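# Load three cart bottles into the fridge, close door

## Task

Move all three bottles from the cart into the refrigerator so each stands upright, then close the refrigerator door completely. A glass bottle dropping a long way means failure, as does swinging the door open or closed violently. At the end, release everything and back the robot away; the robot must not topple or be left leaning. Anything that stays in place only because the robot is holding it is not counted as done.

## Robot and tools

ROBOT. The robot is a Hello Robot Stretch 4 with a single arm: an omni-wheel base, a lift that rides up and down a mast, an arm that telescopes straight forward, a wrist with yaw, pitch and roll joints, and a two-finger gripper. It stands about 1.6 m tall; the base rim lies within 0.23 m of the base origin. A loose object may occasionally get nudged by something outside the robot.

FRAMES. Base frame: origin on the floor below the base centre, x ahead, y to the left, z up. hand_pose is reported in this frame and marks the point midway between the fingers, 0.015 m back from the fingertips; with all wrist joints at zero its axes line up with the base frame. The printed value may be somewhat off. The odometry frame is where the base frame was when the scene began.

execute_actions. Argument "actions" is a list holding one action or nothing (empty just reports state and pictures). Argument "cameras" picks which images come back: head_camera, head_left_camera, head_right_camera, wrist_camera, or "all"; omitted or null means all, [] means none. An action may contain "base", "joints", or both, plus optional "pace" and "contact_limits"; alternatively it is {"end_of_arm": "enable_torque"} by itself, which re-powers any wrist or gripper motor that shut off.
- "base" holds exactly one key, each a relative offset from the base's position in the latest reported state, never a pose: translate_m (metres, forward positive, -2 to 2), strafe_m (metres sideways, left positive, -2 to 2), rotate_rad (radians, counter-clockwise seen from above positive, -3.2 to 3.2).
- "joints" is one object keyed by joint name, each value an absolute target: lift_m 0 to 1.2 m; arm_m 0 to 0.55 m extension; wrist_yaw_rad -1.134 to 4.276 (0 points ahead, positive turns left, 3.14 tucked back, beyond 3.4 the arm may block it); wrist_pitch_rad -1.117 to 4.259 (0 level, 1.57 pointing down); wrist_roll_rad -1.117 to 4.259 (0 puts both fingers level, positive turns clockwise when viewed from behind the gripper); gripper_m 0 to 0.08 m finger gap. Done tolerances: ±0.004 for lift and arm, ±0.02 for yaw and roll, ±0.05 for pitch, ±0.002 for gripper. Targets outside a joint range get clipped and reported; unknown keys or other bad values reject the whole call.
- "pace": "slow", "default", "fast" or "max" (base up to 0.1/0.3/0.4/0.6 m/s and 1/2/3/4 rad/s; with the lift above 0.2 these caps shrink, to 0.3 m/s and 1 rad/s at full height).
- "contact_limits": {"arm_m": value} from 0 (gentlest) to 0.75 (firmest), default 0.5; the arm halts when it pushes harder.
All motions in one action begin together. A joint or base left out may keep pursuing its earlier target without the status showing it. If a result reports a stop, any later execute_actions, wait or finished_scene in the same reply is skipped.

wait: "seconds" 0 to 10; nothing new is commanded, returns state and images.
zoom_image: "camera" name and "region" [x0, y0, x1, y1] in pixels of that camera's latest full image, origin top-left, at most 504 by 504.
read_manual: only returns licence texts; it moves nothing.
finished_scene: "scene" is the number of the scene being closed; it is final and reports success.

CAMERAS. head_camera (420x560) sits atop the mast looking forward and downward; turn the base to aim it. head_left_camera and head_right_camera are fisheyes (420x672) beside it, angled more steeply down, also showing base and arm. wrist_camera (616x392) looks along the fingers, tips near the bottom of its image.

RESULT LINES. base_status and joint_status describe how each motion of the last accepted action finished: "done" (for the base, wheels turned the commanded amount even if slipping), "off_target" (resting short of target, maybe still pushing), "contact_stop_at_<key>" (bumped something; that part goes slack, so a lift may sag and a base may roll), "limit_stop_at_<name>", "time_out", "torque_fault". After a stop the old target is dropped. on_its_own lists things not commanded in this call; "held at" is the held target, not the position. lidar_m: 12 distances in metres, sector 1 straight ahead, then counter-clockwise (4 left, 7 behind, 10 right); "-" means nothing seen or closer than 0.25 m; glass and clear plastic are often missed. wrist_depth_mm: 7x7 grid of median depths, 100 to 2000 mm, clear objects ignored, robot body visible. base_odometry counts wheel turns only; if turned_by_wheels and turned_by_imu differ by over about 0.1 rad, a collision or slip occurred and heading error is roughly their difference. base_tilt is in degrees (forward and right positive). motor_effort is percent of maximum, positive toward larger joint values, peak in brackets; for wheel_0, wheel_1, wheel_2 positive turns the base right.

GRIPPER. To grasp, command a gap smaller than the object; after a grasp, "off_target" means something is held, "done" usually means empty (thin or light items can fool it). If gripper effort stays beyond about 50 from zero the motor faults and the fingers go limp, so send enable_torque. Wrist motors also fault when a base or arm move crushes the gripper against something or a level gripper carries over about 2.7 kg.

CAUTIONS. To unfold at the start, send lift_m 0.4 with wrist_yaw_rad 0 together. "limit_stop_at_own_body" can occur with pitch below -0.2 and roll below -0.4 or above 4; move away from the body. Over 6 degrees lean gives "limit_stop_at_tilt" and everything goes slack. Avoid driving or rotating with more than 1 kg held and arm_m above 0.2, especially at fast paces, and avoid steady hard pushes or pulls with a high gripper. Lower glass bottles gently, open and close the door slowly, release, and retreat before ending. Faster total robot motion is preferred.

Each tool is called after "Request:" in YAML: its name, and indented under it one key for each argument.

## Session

Request:
execute_actions:
  actions: []

Scene clock: 0.00 s.
base_odometry: x=+0.000 y=+0.000 heading=+0.000 (m, m, rad; odometry frame)
turned_by_wheels: +0.000 (rad since the last result)
turned_by_imu: +0.000 (rad since the last result)
base_tilt: forward=-0.1 right=+0.3 (deg)
lidar_m: 1.24 1.49 2.23 1.61 0.59 0.61 0.77 1.45 1.47 1.39 1.14 3.30
base_status: not commanded
joint_positions: lift_m=+0.294 arm_m=-0.001 wrist_yaw_rad=+3.151 wrist_pitch_rad=-0.011 wrist_roll_rad=+0.014 gripper_m=+0.040
joint_status: not commanded
motor_effort: lift_m=+19 arm_m=-1 wrist_yaw_rad=+1 wrist_pitch_rad=-7 wrist_roll_rad=-1 gripper_m=+2 wheel_0=+0 wheel_1=-1 wheel_2=+1 (%)
hand_pose: x=-0.0434 y=+0.0854 z=+0.4748 quat_wxyz=(-0.005, +0.005, +0.007, +1.000) (m; base frame)
wrist_depth_mm: - 132 1708 1138 976 904 842 / - 117 155 1464 1464 1308 1205 / - 124 167 - 1708 1430 1229 / 135 135 1661 - 1708 1397 1229 / 1336 1499 1756 - 1708 1430 1205 / 1281 1464 154 1499 1430 1366 1205 / 1078 - 134 1098 101 1138 1138
pictures: head_camera, head_left_camera, head_right_camera, wrist_camera
Images, in order (width x height): head_camera 420x560, head_left_camera 420x672, head_right_camera 420x672, wrist_camera 616x392.

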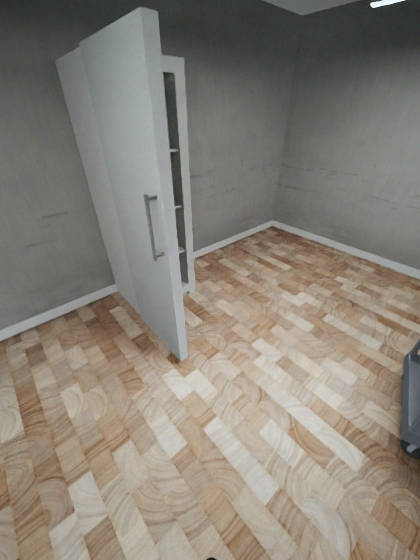

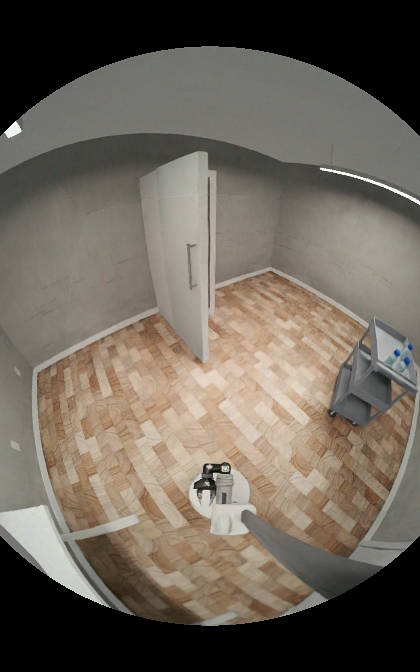

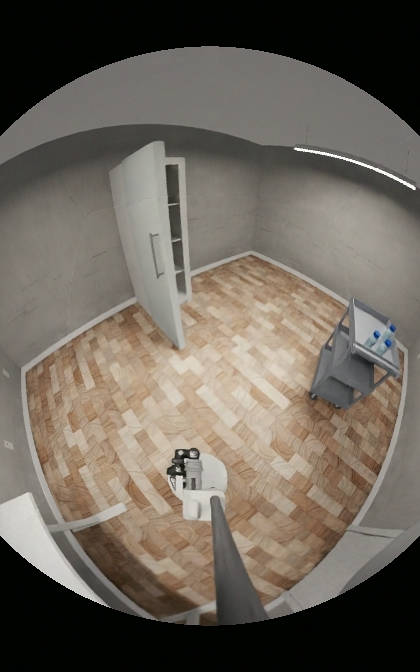

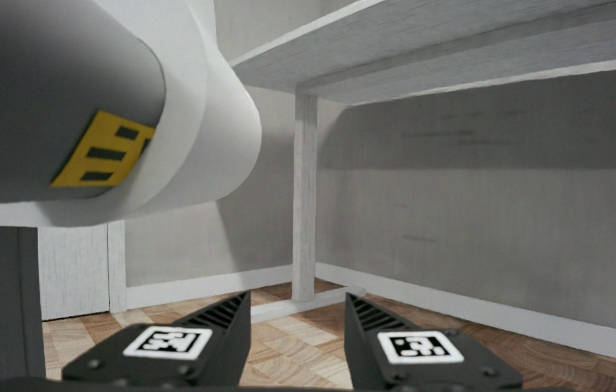

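Request:
execute_actions:
  actions:
    - {"base":{"rotate_rad":-1.0},"joints":{"lift_m":0.87,"wrist_yaw_rad":0,"gripper_m":0.08,"wrist_pitch_rad":0.5}}
  cameras: []

Request:
execute_actions:
  actions:
    - {"base":{"translate_m":0.6}}
  cameras: ["head_camera","wrist_camera"]

Scene clock: 12.30 s.
base_odometry: x=+0.000 y=+0.000 heading=-1.000 (m, m, rad; odometry frame)
turned_by_wheels: -1.000 (rad since the last result)
turned_by_imu: -1.017 (rad since the last result)
base_tilt: forward=-0.1 right=+0.1 (deg)
lidar_m: 1.14 3.32 1.20 1.63 2.27 1.54 0.58 0.64 0.81 1.42 1.47 1.35
base_status: done
joint_positions: lift_m=+0.870 arm_m=-0.001 wrist_yaw_rad=+0.000 wrist_pitch_rad=+0.502 wrist_roll_rad=+0.014 gripper_m=+0.080
joint_status: all done
motor_effort: lift_m=+22(24) arm_m=-1(1) wrist_yaw_rad=+0(4) wrist_pitch_rad=-6(5) wrist_roll_rad=-1(1) gripper_m=+3(10) wheel_0=+2(7) wheel_1=+1(5) wheel_2=+2(7) (%)
hand_pose: x=+0.3565 y=-0.0874 z=+0.9456 quat_wxyz=(+0.969, +0.007, +0.248, -0.002) (m; base frame)
wrist_depth_mm: - - - 1366 - - 1576 / - - - 976 1118 - 1576 / - - - 1430 - - 1661 / 1921 1921 1921 1182 1921 - 1661 / 1576 1537 1618 1366 1499 1618 1576 / 1308 1308 1308 1366 1308 1336 1366 / - - 1160 1160 647 - -
pictures: none
No camera images: the call's "cameras" was empty. Leave "cameras" out to get every camera's image.

Scene clock: 15.80 s.
base_odometry: x=+0.324 y=-0.505 heading=-0.999 (m, m, rad; odometry frame)
turned_by_wheels: +0.000 (rad since the last result)
turned_by_imu: -0.001 (rad since the last result)
base_tilt: forward=+0.0 right=+0.2 (deg)
lidar_m: 0.55 2.74 2.52 1.12 2.37 2.22 1.23 1.26 1.52 1.36 1.41 0.63
base_status: done
joint_positions: lift_m=+0.870 arm_m=-0.001 wrist_yaw_rad=+0.000 wrist_pitch_rad=+0.502 wrist_roll_rad=+0.014 gripper_m=+0.080
joint_status: not commanded
motor_effort: lift_m=+21(22) arm_m=+0(1) wrist_yaw_rad=+0(1) wrist_pitch_rad=-5(6) wrist_roll_rad=-2(1) gripper_m=+1(2) wheel_0=+1(6) wheel_1=+1(5) wheel_2=+2(9) (%)
hand_pose: x=+0.3565 y=-0.0874 z=+0.9457 quat_wxyz=(+0.969, +0.007, +0.248, -0.002) (m; base frame)
wrist_depth_mm: - - - - - - 1499 / - - 891 820 732 - 1618 / - - 668 525 535 535 1464 / 1921 1983 436 402 433 640 1499 / 1499 1576 854 891 878 1576 1537 / 1308 1336 668 750 661 1281 1366 / - - 640 634 402 - -
pictures: head_camera, wrist_camera
Images, in order (width x height): head_camera 420x560, wrist_camera 616x392.

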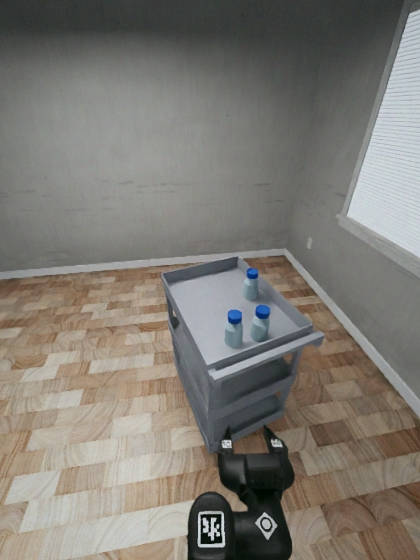

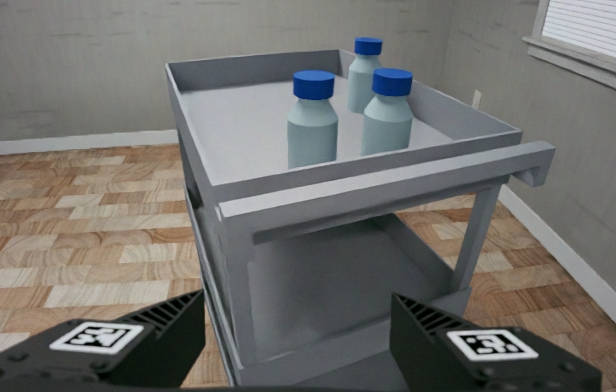

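Request:
execute_actions:
  actions:
    - {"base":{"rotate_rad":-1.18}}
  cameras: []

Request:
execute_actions:
  actions:
    - {"base":{"translate_m":-0.39}}
  cameras: []

Request:
execute_actions:
  actions:
    - {"base":{"strafe_m":0.76}}
  cameras: ["head_camera","wrist_camera"]

Scene clock: 27.50 s.
base_odometry: x=+0.325 y=-0.505 heading=-2.179 (m, m, rad; odometry frame)
turned_by_wheels: -1.180 (rad since the last result)
turned_by_imu: -1.200 (rad since the last result)
base_tilt: forward=+0.0 right=+0.1 (deg)
lidar_m: 1.38 0.74 0.53 0.82 2.71 1.12 1.19 2.40 1.24 1.23 1.45 1.36
base_status: done
joint_positions: lift_m=+0.870 arm_m=-0.001 wrist_yaw_rad=+0.000 wrist_pitch_rad=+0.502 wrist_roll_rad=+0.014 gripper_m=+0.080
joint_status: not commanded
motor_effort: lift_m=+21(21) arm_m=+0(0) wrist_yaw_rad=+2(1) wrist_pitch_rad=-5(5) wrist_roll_rad=-2(2) gripper_m=+2(3) wheel_0=+2(6) wheel_1=+1(5) wheel_2=+2(7) (%)
hand_pose: x=+0.3565 y=-0.0874 z=+0.9457 quat_wxyz=(+0.969, +0.007, +0.248, -0.002) (m; base frame)
wrist_depth_mm: 1229 1205 1138 1078 1025 946 931 / 1397 1281 1205 1160 1098 1025 960 / 1499 1430 1336 1255 1182 1098 1042 / 1661 1576 1430 1366 1281 1182 1098 / 1537 1576 1576 1464 1366 1281 1205 / 1281 1336 1308 1366 1308 1336 1308 / - - 1160 1182 647 - -
pictures: none
No camera images: the call's "cameras" was empty. Leave "cameras" out to get every camera's image.

Scene clock: 30.30 s.
base_odometry: x=+0.547 y=-0.185 heading=-2.179 (m, m, rad; odometry frame)
turned_by_wheels: +0.000 (rad since the last result)
turned_by_imu: +0.002 (rad since the last result)
base_tilt: forward=+0.0 right=+0.1 (deg)
lidar_m: 1.73 0.77 0.86 2.80 2.30 0.77 1.97 2.27 1.94 1.11 1.33 1.76
base_status: done
joint_positions: lift_m=+0.870 arm_m=-0.001 wrist_yaw_rad=+0.000 wrist_pitch_rad=+0.502 wrist_roll_rad=+0.014 gripper_m=+0.080
joint_status: not commanded
motor_effort: lift_m=+21(21) arm_m=-1(1) wrist_yaw_rad=+0(2) wrist_pitch_rad=-5(6) wrist_roll_rad=-2(2) gripper_m=+2(3) wheel_0=+0(5) wheel_1=+0(5) wheel_2=+0(11) (%)
hand_pose: x=+0.3565 y=-0.0874 z=+0.9457 quat_wxyz=(+0.969, +0.007, +0.248, -0.002) (m; base frame)
wrist_depth_mm: 1661 1576 1537 1430 1366 1281 1229 / 1756 1756 1618 1576 1430 1366 1308 / - 1863 1808 1618 1576 1430 1366 / 1863 1983 1863 1756 1708 1537 1499 / 1078 1576 1618 1618 1661 1618 1537 / 1098 1281 1308 1336 1308 1366 1336 / - - 1138 1182 640 - -
pictures: none
No camera images: the call's "cameras" was empty. Leave "cameras" out to get every camera's image.

Scene clock: 34.17 s.
base_odometry: x=+1.171 y=-0.619 heading=-2.179 (m, m, rad; odometry frame)
turned_by_wheels: +0.000 (rad since the last result)
turned_by_imu: +0.004 (rad since the last result)
base_tilt: forward=+0.0 right=+0.2 (deg)
lidar_m: 0.59 0.63 2.04 2.06 2.08 1.22 1.14 0.79 2.69 1.89 2.19 0.62
base_status: done
joint_positions: lift_m=+0.870 arm_m=-0.001 wrist_yaw_rad=+0.000 wrist_pitch_rad=+0.502 wrist_roll_rad=+0.014 gripper_m=+0.080
joint_status: not commanded
motor_effort: lift_m=+21(21) arm_m=-1(1) wrist_yaw_rad=+0(1) wrist_pitch_rad=-6(5) wrist_roll_rad=-1(1) gripper_m=+3(2) wheel_0=+0(9) wheel_1=-2(10) wheel_2=+0(0) (%)
hand_pose: x=+0.3565 y=-0.0874 z=+0.9457 quat_wxyz=(+0.969, +0.007, +0.248, -0.002) (m; base frame)
wrist_depth_mm: 1863 1808 1661 1576 1499 1430 1397 / - 809 788 603 1576 1499 1464 / 634 661 668 544 597 1661 1537 / 418 424 424 421 424 1756 1708 / 798 831 831 842 1464 1618 1661 / 707 741 732 768 500 1336 1366 / - - 591 634 355 - -
pictures: head_camera, wrist_camera
Images, in order (width x height): head_camera 420x560, wrist_camera 616x392.

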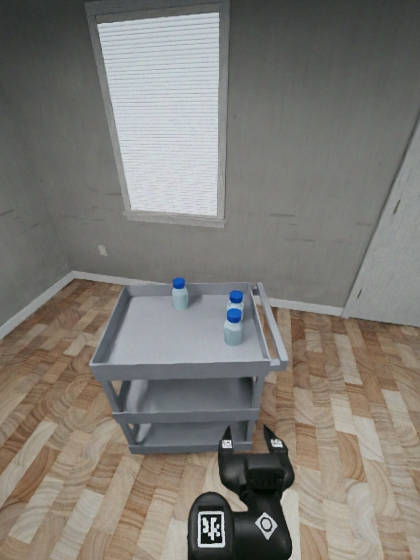

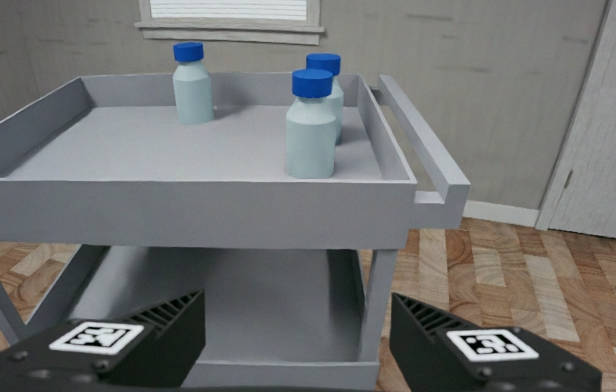

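Request:
execute_actions:
  actions:
    - {"joints":{"arm_m":0.3,"lift_m":0.83}}
  cameras: ["wrist_camera"]

Scene clock: 42.37 s.
base_odometry: x=+1.171 y=-0.619 heading=-2.179 (m, m, rad; odometry frame)
turned_by_wheels: +0.000 (rad since the last result)
turned_by_imu: +0.001 (rad since the last result)
base_tilt: forward=+0.0 right=+0.2 (deg)
lidar_m: 0.58 0.59 2.07 2.04 2.07 1.19 1.11 0.78 2.70 1.91 2.20 0.61
base_status: not commanded
joint_positions: lift_m=+0.830 arm_m=+0.299 wrist_yaw_rad=+0.000 wrist_pitch_rad=+0.502 wrist_roll_rad=+0.014 gripper_m=+0.080
joint_status: all done
motor_effort: lift_m=+16(19) arm_m=+6(6) wrist_yaw_rad=+0(2) wrist_pitch_rad=-5(5) wrist_roll_rad=-1(1) gripper_m=+1(2) wheel_0=+0(0) wheel_1=-2(2) wheel_2=+0(0) (%)
hand_pose: x=+0.6563 y=-0.0874 z=+0.9061 quat_wxyz=(+0.969, +0.007, +0.248, -0.002) (m; base frame)
wrist_depth_mm: 1576 1430 1397 1281 1255 1205 1138 / 1708 418 1499 1366 1308 1308 1229 / 530 442 530 222 469 1336 1308 / 430 433 436 234 402 343 1397 / 345 349 353 239 343 277 266 / 290 290 287 267 281 232 236 / - - 254 259 202 - -
pictures: wrist_camera
Images, in order (width x height): wrist_camera 616x392.

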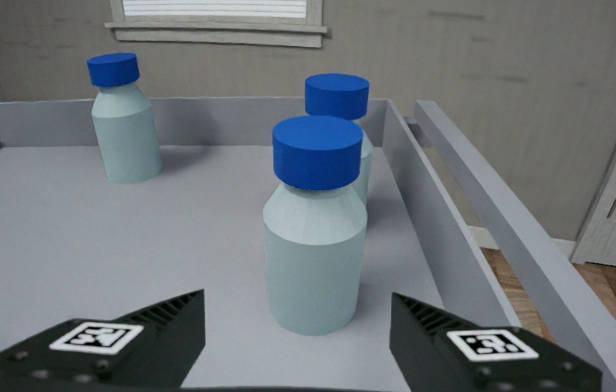

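Request:
execute_actions:
  actions:
    - {"base":{"strafe_m":-0.008},"joints":{"arm_m":0.423},"pace":"slow"}
  cameras: []

Request:
execute_actions:
  actions:
    - {"joints":{"lift_m":0.79},"pace":"slow"}
  cameras: ["wrist_camera"]

Request:
execute_actions:
  actions:
    - {"joints":{"gripper_m":0.03}}
  cameras: []

Request:
execute_actions:
  actions:
    - {"joints":{"lift_m":0.95}}
  cameras: []

Request:
execute_actions:
  actions:
    - {"joints":{"arm_m":0}}
  cameras: []

Request:
execute_actions:
  actions:
    - {"base":{"rotate_rad":3.2},"pace":"slow"}
  cameras: ["head_camera","wrist_camera"]

Scene clock: 63.23 s.
base_odometry: x=+1.165 y=-0.614 heading=-2.179 (m, m, rad; odometry frame)
turned_by_wheels: +0.000 (rad since the last result)
turned_by_imu: +0.001 (rad since the last result)
base_tilt: forward=+0.0 right=+0.0 (deg)
lidar_m: 0.59 0.62 2.07 2.05 2.07 1.19 1.11 0.79 2.67 1.90 2.19 0.61
base_status: done
joint_positions: lift_m=+0.830 arm_m=+0.422 wrist_yaw_rad=+0.000 wrist_pitch_rad=+0.502 wrist_roll_rad=+0.014 gripper_m=+0.080
joint_status: all done
motor_effort: lift_m=+16(16) arm_m=+6(8) wrist_yaw_rad=+0(1) wrist_pitch_rad=-6(5) wrist_roll_rad=-1(1) gripper_m=+1(1) wheel_0=+2(3) wheel_1=+0(3) wheel_2=+0(0) (%)
hand_pose: x=+0.7792 y=-0.0874 z=+0.9061 quat_wxyz=(+0.969, +0.007, +0.248, -0.002) (m; base frame)
wrist_depth_mm: 1430 1336 1255 1255 1160 1098 1078 / 1499 1464 1397 1308 1229 1182 1118 / 309 421 424 234 427 1255 1205 / 325 410 433 221 342 343 1255 / 343 349 340 137 332 273 1366 / 289 290 132 115 148 230 223 / - - 140 109 134 - -
pictures: none
No camera images: the call's "cameras" was empty. Leave "cameras" out to get every camera's image.

Scene clock: 64.40 s.
base_odometry: x=+1.165 y=-0.614 heading=-2.179 (m, m, rad; odometry frame)
turned_by_wheels: +0.000 (rad since the last result)
turned_by_imu: +0.000 (rad since the last result)
base_tilt: forward=+0.0 right=+0.2 (deg)
lidar_m: 0.58 0.61 2.09 2.06 2.06 1.21 1.15 0.78 2.69 1.89 2.18 0.62
base_status: not commanded
joint_positions: lift_m=+0.790 arm_m=+0.422 wrist_yaw_rad=+0.000 wrist_pitch_rad=+0.502 wrist_roll_rad=+0.014 gripper_m=+0.080
joint_status: all done
motor_effort: lift_m=+15(15) arm_m=+6(6) wrist_yaw_rad=+1(1) wrist_pitch_rad=-5(7) wrist_roll_rad=-2(0) gripper_m=+3(1) wheel_0=+2(2) wheel_1=-1(0) wheel_2=+0(0) (%)
hand_pose: x=+0.7792 y=-0.0874 z=+0.8661 quat_wxyz=(+0.969, +0.007, +0.248, -0.002) (m; base frame)
wrist_depth_mm: 1430 1366 1308 1205 1160 1098 1060 / 294 1430 1366 193 1182 1160 1118 / 301 407 397 121 338 353 1182 / 324 355 334 - 334 263 255 / 286 289 291 - 291 232 217 / 239 241 124 107 134 197 168 / - - 116 107 118 - -
pictures: wrist_camera
Images, in order (width x height): wrist_camera 616x392.

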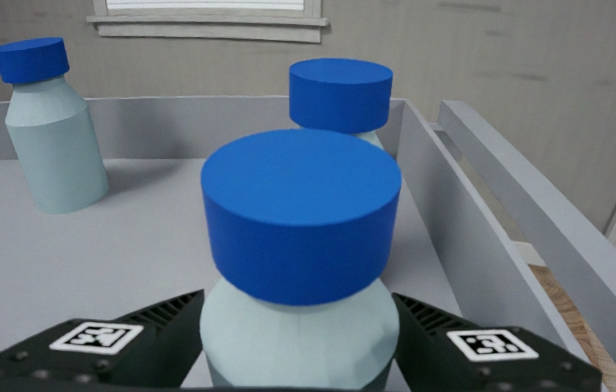

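Scene clock: 65.30 s.
base_odometry: x=+1.165 y=-0.614 heading=-2.179 (m, m, rad; odometry frame)
turned_by_wheels: +0.000 (rad since the last result)
turned_by_imu: +0.000 (rad since the last result)
base_tilt: forward=+0.2 right=+0.2 (deg)
lidar_m: 0.57 0.62 2.08 2.07 2.10 1.22 1.10 0.76 2.67 1.90 2.18 0.63
base_status: not commanded
joint_positions: lift_m=+0.790 arm_m=+0.422 wrist_yaw_rad=+0.000 wrist_pitch_rad=+0.502 wrist_roll_rad=+0.014 gripper_m=+0.069
joint_status: gripper_m off_target (ended at +0.069, target +0.030)
on_its_own: gripper_m is held at +0.064, not at your +0.030, by its contact guard: the fingers met something
motor_effort: lift_m=+17(16) arm_m=+6(6) wrist_yaw_rad=+3(2) wrist_pitch_rad=-6(6) wrist_roll_rad=-1(1) gripper_m=-39(43) wheel_0=+2(2) wheel_1=+0(0) wheel_2=+0(0) (%)
hand_pose: x=+0.7792 y=-0.0875 z=+0.8661 quat_wxyz=(+0.969, +0.007, +0.248, -0.002) (m; base frame)
wrist_depth_mm: 1397 1336 1281 1229 1138 1118 1042 / 296 1430 1366 193 1182 1160 1118 / 301 407 399 121 334 349 1205 / 324 355 343 - 334 263 254 / 285 289 281 - 285 231 216 / 238 242 121 107 131 198 168 / - - 114 107 115 - -
pictures: none
No camera images: the call's "cameras" was empty. Leave "cameras" out to get every camera's image.

Scene clock: 67.03 s.
base_odometry: x=+1.165 y=-0.614 heading=-2.179 (m, m, rad; odometry frame)
turned_by_wheels: +0.000 (rad since the last result)
turned_by_imu: +0.000 (rad since the last result)
base_tilt: forward=+0.0 right=+0.3 (deg)
lidar_m: 0.59 0.62 2.06 2.05 2.05 1.21 1.10 0.79 2.68 1.89 2.16 0.62
base_status: not commanded
joint_positions: lift_m=+0.950 arm_m=+0.422 wrist_yaw_rad=+0.000 wrist_pitch_rad=+0.505 wrist_roll_rad=+0.013 gripper_m=+0.069
joint_status: all done
on_its_own: gripper_m is held at +0.064, not at your +0.030, by its contact guard: the fingers met something
motor_effort: lift_m=+23(24) arm_m=+6(6) wrist_yaw_rad=+2(3) wrist_pitch_rad=-14(14) wrist_roll_rad=-1(1) gripper_m=-37(37) wheel_0=+2(2) wheel_1=+0(0) wheel_2=+0(0) (%)
hand_pose: x=+0.7790 y=-0.0875 z=+1.0250 quat_wxyz=(+0.968, +0.007, +0.250, -0.002) (m; base frame)
wrist_depth_mm: 1430 1366 1255 1229 1160 1118 1042 / 1537 1464 1366 1281 1255 1182 1098 / 1756 1618 1464 121 1308 1255 1205 / 1808 1756 1618 - 1397 1397 1281 / 473 473 492 - 462 1499 1397 / 418 397 121 107 130 1366 1430 / - - 114 107 115 - -
pictures: none
No camera images: the call's "cameras" was empty. Leave "cameras" out to get every camera's image.

Scene clock: 69.37 s.
base_odometry: x=+1.165 y=-0.614 heading=-2.179 (m, m, rad; odometry frame)
turned_by_wheels: +0.000 (rad since the last result)
turned_by_imu: +0.000 (rad since the last result)
base_tilt: forward=-0.1 right=+0.1 (deg)
lidar_m: 0.37 0.60 2.05 2.05 2.08 1.21 1.13 0.78 2.65 1.90 2.17 0.63
base_status: not commanded
joint_positions: lift_m=+0.950 arm_m=+0.001 wrist_yaw_rad=+0.000 wrist_pitch_rad=+0.505 wrist_roll_rad=+0.013 gripper_m=+0.069
joint_status: all done
on_its_own: gripper_m is held at +0.064, not at your +0.030, by its contact guard: the fingers met something
motor_effort: lift_m=+23(23) arm_m=-6(7) wrist_yaw_rad=+1(1) wrist_pitch_rad=-14(14) wrist_roll_rad=-1(2) gripper_m=-37(37) wheel_0=+2(2) wheel_1=+0(0) wheel_2=+0(0) (%)
hand_pose: x=+0.3581 y=-0.0875 z=+1.0250 quat_wxyz=(+0.968, +0.007, +0.250, -0.002) (m; base frame)
wrist_depth_mm: 1863 1756 1661 1618 1537 1430 1366 / - 1983 1808 1661 1618 1537 1464 / 759 831 741 121 1661 1661 1537 / 640 647 621 - 559 1756 1708 / 469 469 466 - 469 1708 1756 / 798 488 121 107 130 1464 1430 / - - 114 107 115 - -
pictures: none
No camera images: the call's "cameras" was empty. Leave "cameras" out to get every camera's image.

Scene clock: 73.87 s.
base_odometry: x=+1.165 y=-0.614 heading=+1.021 (m, m, rad; odometry frame)
turned_by_wheels: +3.200 (rad since the last result)
turned_by_imu: +3.259 (rad since the last result)
base_tilt: forward=+0.0 right=+0.4 (deg)
lidar_m: 0.35 0.80 2.65 1.90 2.18 0.61 0.57 0.62 2.07 2.07 2.00 1.20
base_status: done
joint_positions: lift_m=+0.950 arm_m=+0.001 wrist_yaw_rad=+0.000 wrist_pitch_rad=+0.505 wrist_roll_rad=+0.014 gripper_m=+0.069
joint_status: not commanded
on_its_own: gripper_m is held at +0.064, not at your +0.030, by its contact guard: the fingers met something
motor_effort: lift_m=+23(23) arm_m=-6(6) wrist_yaw_rad=+0(0) wrist_pitch_rad=-14(13) wrist_roll_rad=-1(2) gripper_m=-38(38) wheel_0=-1(5) wheel_1=+0(2) wheel_2=-1(5) (%)
hand_pose: x=+0.3581 y=-0.0874 z=+1.0250 quat_wxyz=(+0.968, +0.007, +0.250, -0.002) (m; base frame)
wrist_depth_mm: 535 668 960 1229 1205 1255 1182 / 544 699 991 1397 1008 1336 1281 / 569 723 917 121 1366 1464 1366 / 591 778 931 - 1078 1576 1464 / 640 788 976 - 1205 1618 1576 / 1308 741 121 107 130 1464 1397 / - - 114 107 115 - -
pictures: head_camera, wrist_camera
Images, in order (width x height): head_camera 420x560, wrist_camera 616x392.

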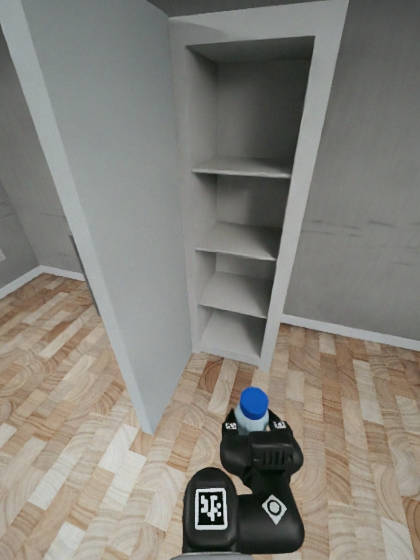

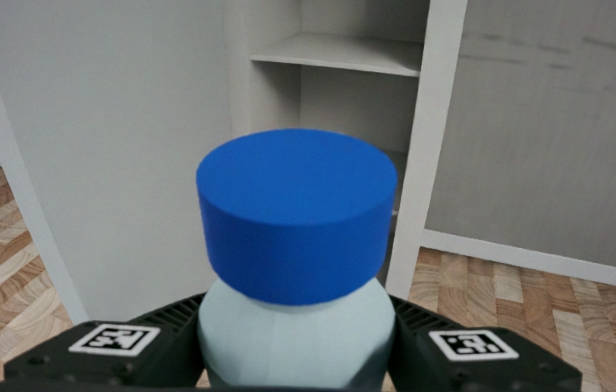

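Request:
execute_actions:
  actions:
    - {"base":{"translate_m":0.65}}
  cameras: []

Request:
execute_actions:
  actions:
    - {"base":{"rotate_rad":-0.1},"joints":{"arm_m":0.5}}
  cameras: ["head_camera","wrist_camera"]

Scene clock: 83.20 s.
base_odometry: x=+1.504 y=-0.060 heading=+1.021 (m, m, rad; odometry frame)
turned_by_wheels: +0.000 (rad since the last result)
turned_by_imu: -0.001 (rad since the last result)
base_tilt: forward=-0.2 right=+0.1 (deg)
lidar_m: 0.36 0.33 0.32 0.29 2.06 2.56 1.21 1.36 2.26 2.14 1.29 0.60
base_status: done
joint_positions: lift_m=+0.950 arm_m=+0.001 wrist_yaw_rad=+0.000 wrist_pitch_rad=+0.505 wrist_roll_rad=+0.014 gripper_m=+0.069
joint_status: not commanded
on_its_own: gripper_m is held at +0.064, not at your +0.030, by its contact guard: the fingers met something
motor_effort: lift_m=+24(23) arm_m=-6(6) wrist_yaw_rad=+0(1) wrist_pitch_rad=-13(14) wrist_roll_rad=-1(2) gripper_m=-35(36) wheel_0=+1(4) wheel_1=+1(9) wheel_2=+2(11) (%)
hand_pose: x=+0.3581 y=-0.0874 z=+1.0250 quat_wxyz=(+0.968, +0.007, +0.250, -0.002) (m; base frame)
wrist_depth_mm: 336 394 508 732 707 647 574 / 338 415 539 741 732 699 512 / 351 449 492 121 559 569 480 / 364 473 500 - 421 433 413 / 373 492 549 - 904 707 379 / 382 459 121 107 130 609 402 / - - 114 107 115 - -
pictures: none
No camera images: the call's "cameras" was empty. Leave "cameras" out to get every camera's image.

Scene clock: 85.73 s.
base_odometry: x=+1.504 y=-0.060 heading=+0.921 (m, m, rad; odometry frame)
turned_by_wheels: -0.100 (rad since the last result)
turned_by_imu: -0.101 (rad since the last result)
base_tilt: forward=+0.0 right=+0.2 (deg)
lidar_m: 0.58 0.37 0.29 0.31 1.89 2.59 1.23 1.28 2.28 2.28 1.36 0.60
base_status: done
joint_positions: lift_m=+0.950 arm_m=+0.499 wrist_yaw_rad=+0.000 wrist_pitch_rad=+0.505 wrist_roll_rad=+0.014 gripper_m=+0.069
joint_status: all done
on_its_own: gripper_m is held at +0.064, not at your +0.030, by its contact guard: the fingers met something
motor_effort: lift_m=+23(23) arm_m=+6(7) wrist_yaw_rad=+1(2) wrist_pitch_rad=-13(13) wrist_roll_rad=-2(2) gripper_m=-35(36) wheel_0=+1(4) wheel_1=+0(7) wheel_2=+0(5) (%)
hand_pose: x=+0.8560 y=-0.0874 z=+1.0250 quat_wxyz=(+0.968, +0.007, +0.250, -0.002) (m; base frame)
wrist_depth_mm: 227 289 287 274 260 246 - / 227 301 310 294 278 264 252 / 236 314 327 121 296 285 273 / 242 325 370 - 320 307 296 / 247 317 327 - 332 329 319 / 249 282 121 107 130 289 286 / - - 114 107 115 - -
pictures: head_camera, wrist_camera
Images, in order (width x height): head_camera 420x560, wrist_camera 616x392.

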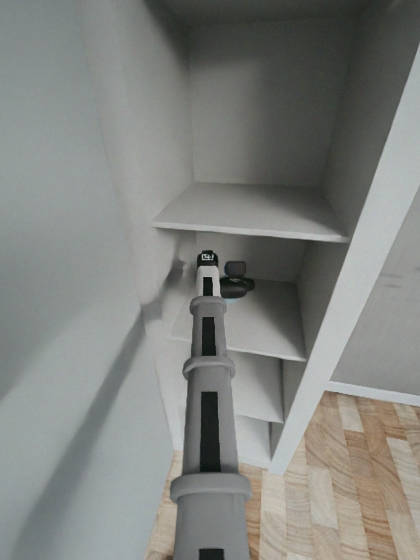

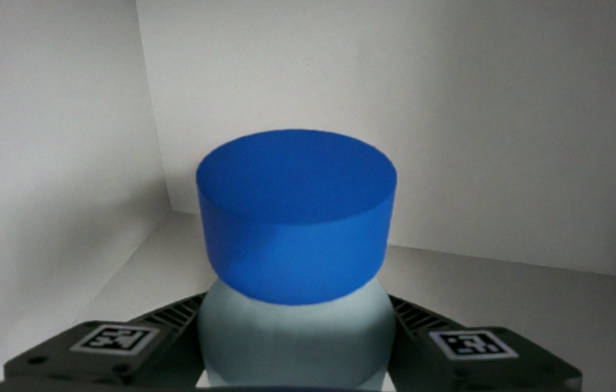

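Request:
execute_actions:
  actions:
    - {"base":{"rotate_rad":0.05},"pace":"slow"}
  cameras: []

Request:
execute_actions:
  actions:
    - {"joints":{"lift_m":0.915},"pace":"slow"}
  cameras: []

Request:
execute_actions:
  actions:
    - {"joints":{"gripper_m":0.08}}
  cameras: []

Request:
execute_actions:
  actions:
    - {"joints":{"arm_m":0}}
  cameras: []

Request:
execute_actions:
  actions:
    - {"base":{"rotate_rad":-3.115}}
  cameras: []

Request:
execute_actions:
  actions:
    - {"base":{"translate_m":0.7},"joints":{"lift_m":0.85,"arm_m":0.36}}
  cameras: []

Request:
execute_actions:
  actions:
    - {"joints":{"lift_m":0.79}}
  cameras: ["wrist_camera"]

Scene clock: 100.50 s.
base_odometry: x=+1.504 y=-0.060 heading=+0.971 (m, m, rad; odometry frame)
turned_by_wheels: +0.050 (rad since the last result)
turned_by_imu: +0.051 (rad since the last result)
base_tilt: forward=+0.0 right=+0.2 (deg)
lidar_m: 0.58 0.37 0.30 0.32 1.98 2.59 1.21 1.30 2.30 2.30 1.35 0.61
base_status: done
joint_positions: lift_m=+0.950 arm_m=+0.499 wrist_yaw_rad=+0.000 wrist_pitch_rad=+0.505 wrist_roll_rad=+0.014 gripper_m=+0.069
joint_status: not commanded
on_its_own: gripper_m is held at +0.064, not at your +0.030, by its contact guard: the fingers met something
motor_effort: lift_m=+23(23) arm_m=+6(6) wrist_yaw_rad=+0(0) wrist_pitch_rad=-13(14) wrist_roll_rad=-2(1) gripper_m=-36(35) wheel_0=-1(4) wheel_1=-2(2) wheel_2=-2(4) (%)
hand_pose: x=+0.8560 y=-0.0874 z=+1.0250 quat_wxyz=(+0.968, +0.007, +0.250, -0.002) (m; base frame)
wrist_depth_mm: 176 224 293 282 264 249 - / 179 233 314 301 285 265 253 / 185 241 312 121 303 287 272 / 190 251 314 - 324 309 293 / 195 259 324 - 332 330 317 / 198 239 121 107 130 289 286 / - - 114 107 115 - -
pictures: none
No camera images: the call's "cameras" was empty. Leave "cameras" out to get every camera's image.

Scene clock: 101.63 s.
base_odometry: x=+1.504 y=-0.060 heading=+0.971 (m, m, rad; odometry frame)
turned_by_wheels: +0.000 (rad since the last result)
turned_by_imu: +0.000 (rad since the last result)
base_tilt: forward=+0.1 right=+0.3 (deg)
lidar_m: 0.58 0.37 0.30 0.31 1.96 2.58 1.22 1.30 2.27 2.27 1.32 0.60
base_status: not commanded
joint_positions: lift_m=+0.915 arm_m=+0.499 wrist_yaw_rad=+0.000 wrist_pitch_rad=+0.503 wrist_roll_rad=+0.014 gripper_m=+0.069
joint_status: all done
on_its_own: gripper_m is held at +0.064, not at your +0.030, by its contact guard: the fingers met something
motor_effort: lift_m=+16(23) arm_m=+6(6) wrist_yaw_rad=+0(1) wrist_pitch_rad=-8(13) wrist_roll_rad=-2(1) gripper_m=-38(38) wheel_0=-1(1) wheel_1=-1(1) wheel_2=-2(2) (%)
hand_pose: x=+0.8562 y=-0.0874 z=+0.9910 quat_wxyz=(+0.969, +0.007, +0.249, -0.002) (m; base frame)
wrist_depth_mm: 177 224 294 282 265 249 - / 178 233 315 303 283 265 253 / 185 242 312 121 303 285 272 / 190 250 315 - 324 309 293 / 195 259 281 - 286 294 296 / 198 234 121 107 130 247 246 / - - 114 107 115 - -
pictures: none
No camera images: the call's "cameras" was empty. Leave "cameras" out to get every camera's image.

Scene clock: 102.47 s.
base_odometry: x=+1.504 y=-0.060 heading=+0.971 (m, m, rad; odometry frame)
turned_by_wheels: +0.000 (rad since the last result)
turned_by_imu: +0.000 (rad since the last result)
base_tilt: forward=-0.1 right=+0.2 (deg)
lidar_m: 0.59 0.36 0.31 0.31 1.97 2.55 1.24 1.30 2.28 2.26 1.36 0.59
base_status: not commanded
joint_positions: lift_m=+0.915 arm_m=+0.499 wrist_yaw_rad=+0.000 wrist_pitch_rad=+0.503 wrist_roll_rad=+0.014 gripper_m=+0.080
joint_status: all done
motor_effort: lift_m=+16(16) arm_m=+6(6) wrist_yaw_rad=-1(1) wrist_pitch_rad=-7(8) wrist_roll_rad=-2(2) gripper_m=+3(39) wheel_0=-1(1) wheel_1=-2(1) wheel_2=-2(2) (%)
hand_pose: x=+0.8562 y=-0.0874 z=+0.9910 quat_wxyz=(+0.969, +0.007, +0.249, -0.002) (m; base frame)
wrist_depth_mm: 176 224 294 282 265 249 - / 179 233 314 301 285 265 253 / 185 242 312 121 301 286 271 / 190 252 312 - 324 309 293 / 195 259 281 - 285 296 296 / 195 229 122 107 135 247 247 / - - 115 107 119 - -
pictures: none
No camera images: the call's "cameras" was empty. Leave "cameras" out to get every camera's image.

Scene clock: 105.00 s.
base_odometry: x=+1.504 y=-0.060 heading=+0.971 (m, m, rad; odometry frame)
turned_by_wheels: +0.000 (rad since the last result)
turned_by_imu: +0.001 (rad since the last result)
base_tilt: forward=+0.0 right=+0.1 (deg)
lidar_m: 0.58 0.33 0.28 0.31 2.01 2.59 1.21 1.32 2.29 2.27 1.34 0.59
base_status: not commanded
joint_positions: lift_m=+0.915 arm_m=+0.001 wrist_yaw_rad=+0.000 wrist_pitch_rad=+0.502 wrist_roll_rad=+0.014 gripper_m=+0.080
joint_status: all done
motor_effort: lift_m=+16(17) arm_m=-6(7) wrist_yaw_rad=+1(1) wrist_pitch_rad=-6(7) wrist_roll_rad=-1(2) gripper_m=+3(3) wheel_0=-1(1) wheel_1=-2(2) wheel_2=-2(2) (%)
hand_pose: x=+0.3584 y=-0.0874 z=+0.9911 quat_wxyz=(+0.969, +0.007, +0.249, -0.002) (m; base frame)
wrist_depth_mm: 384 399 580 707 691 647 436 / 368 424 574 580 707 661 421 / 379 452 473 473 480 488 402 / 389 492 683 931 854 410 366 / 402 525 715 931 904 615 366 / 399 469 723 768 750 477 394 / - - 676 676 399 - -
pictures: none
No camera images: the call's "cameras" was empty. Leave "cameras" out to get every camera's image.

Scene clock: 107.97 s.
base_odometry: x=+1.504 y=-0.060 heading=-2.144 (m, m, rad; odometry frame)
turned_by_wheels: -3.115 (rad since the last result)
turned_by_imu: -3.171 (rad since the last result)
base_tilt: forward=+0.0 right=+0.1 (deg)
lidar_m: 1.24 1.33 2.27 2.26 1.33 0.59 0.61 0.37 0.31 0.29 1.98 2.58
base_status: done
joint_positions: lift_m=+0.915 arm_m=+0.001 wrist_yaw_rad=+0.000 wrist_pitch_rad=+0.502 wrist_roll_rad=+0.014 gripper_m=+0.080
joint_status: not commanded
motor_effort: lift_m=+18(18) arm_m=-6(7) wrist_yaw_rad=+1(1) wrist_pitch_rad=-6(6) wrist_roll_rad=-1(1) gripper_m=+4(3) wheel_0=+0(7) wheel_1=+0(8) wheel_2=+1(9) (%)
hand_pose: x=+0.3583 y=-0.0874 z=+0.9909 quat_wxyz=(+0.969, +0.007, +0.249, -0.002) (m; base frame)
wrist_depth_mm: - - - - - 1983 1808 / - - 991 1025 - - 1921 / - - 1537 1537 - - - / - 1921 1308 1336 - - - / 1576 1576 1430 1430 1661 1708 1661 / 1366 1366 1366 1397 1366 1430 1397 / - - 1205 1229 676 - -
pictures: none
No camera images: the call's "cameras" was empty. Leave "cameras" out to get every camera's image.

Scene clock: 111.80 s.
base_odometry: x=+1.125 y=-0.648 heading=-2.144 (m, m, rad; odometry frame)
turned_by_wheels: +0.000 (rad since the last result)
turned_by_imu: -0.001 (rad since the last result)
base_tilt: forward=-0.1 right=+0.3 (deg)
lidar_m: 0.53 0.56 2.07 2.09 2.13 1.22 1.01 0.84 2.64 1.89 2.18 0.56
base_status: done
joint_positions: lift_m=+0.850 arm_m=+0.359 wrist_yaw_rad=+0.000 wrist_pitch_rad=+0.502 wrist_roll_rad=+0.014 gripper_m=+0.080
joint_status: all done
motor_effort: lift_m=+17(17) arm_m=+6(7) wrist_yaw_rad=+0(2) wrist_pitch_rad=-5(6) wrist_roll_rad=-2(1) gripper_m=+2(5) wheel_0=+0(6) wheel_1=+0(7) wheel_2=+0(10) (%)
hand_pose: x=+0.7163 y=-0.0874 z=+0.9260 quat_wxyz=(+0.969, +0.007, +0.248, -0.002) (m; base frame)
wrist_depth_mm: 1499 1397 1308 1229 1182 1098 1060 / 1618 1537 1430 1336 1229 1160 1098 / 327 1576 1464 1336 1308 1255 1160 / 343 449 452 227 430 1281 1255 / 362 375 384 241 325 304 1397 / 315 315 314 260 278 247 251 / - - 274 279 211 - -
pictures: none
No camera images: the call's "cameras" was empty. Leave "cameras" out to get every camera's image.

Scene clock: 112.97 s.
base_odometry: x=+1.125 y=-0.648 heading=-2.144 (m, m, rad; odometry frame)
turned_by_wheels: +0.000 (rad since the last result)
turned_by_imu: +0.000 (rad since the last result)
base_tilt: forward=-0.2 right=+0.3 (deg)
lidar_m: 0.53 0.54 2.08 2.06 2.13 1.27 1.04 0.81 2.68 1.86 2.17 0.52
base_status: not commanded
joint_positions: lift_m=+0.790 arm_m=+0.359 wrist_yaw_rad=+0.000 wrist_pitch_rad=+0.502 wrist_roll_rad=+0.014 gripper_m=+0.080
joint_status: all done
motor_effort: lift_m=+16(16) arm_m=+6(6) wrist_yaw_rad=+0(0) wrist_pitch_rad=-6(6) wrist_roll_rad=-2(2) gripper_m=+4(5) wheel_0=+0(0) wheel_1=+0(0) wheel_2=+0(0) (%)
hand_pose: x=+0.7163 y=-0.0874 z=+0.8661 quat_wxyz=(+0.969, +0.007, +0.248, -0.002) (m; base frame)
wrist_depth_mm: 878 1366 1308 1229 1160 1118 1042 / 303 1430 1366 194 1229 1160 1098 / 314 415 418 208 349 353 1182 / 336 357 359 214 329 260 1205 / 285 289 293 235 285 236 208 / 240 241 239 246 240 184 1182 / - - 211 215 179 - -
pictures: wrist_camera
Images, in order (width x height): wrist_camera 616x392.

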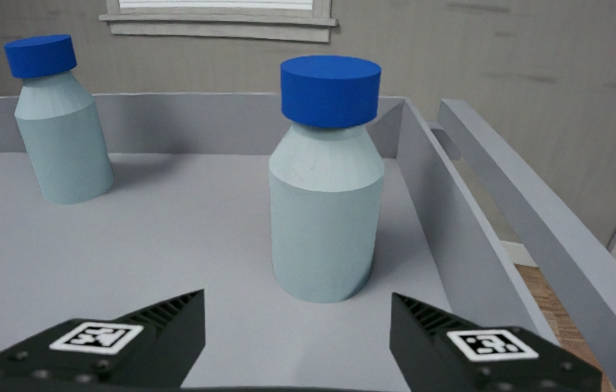

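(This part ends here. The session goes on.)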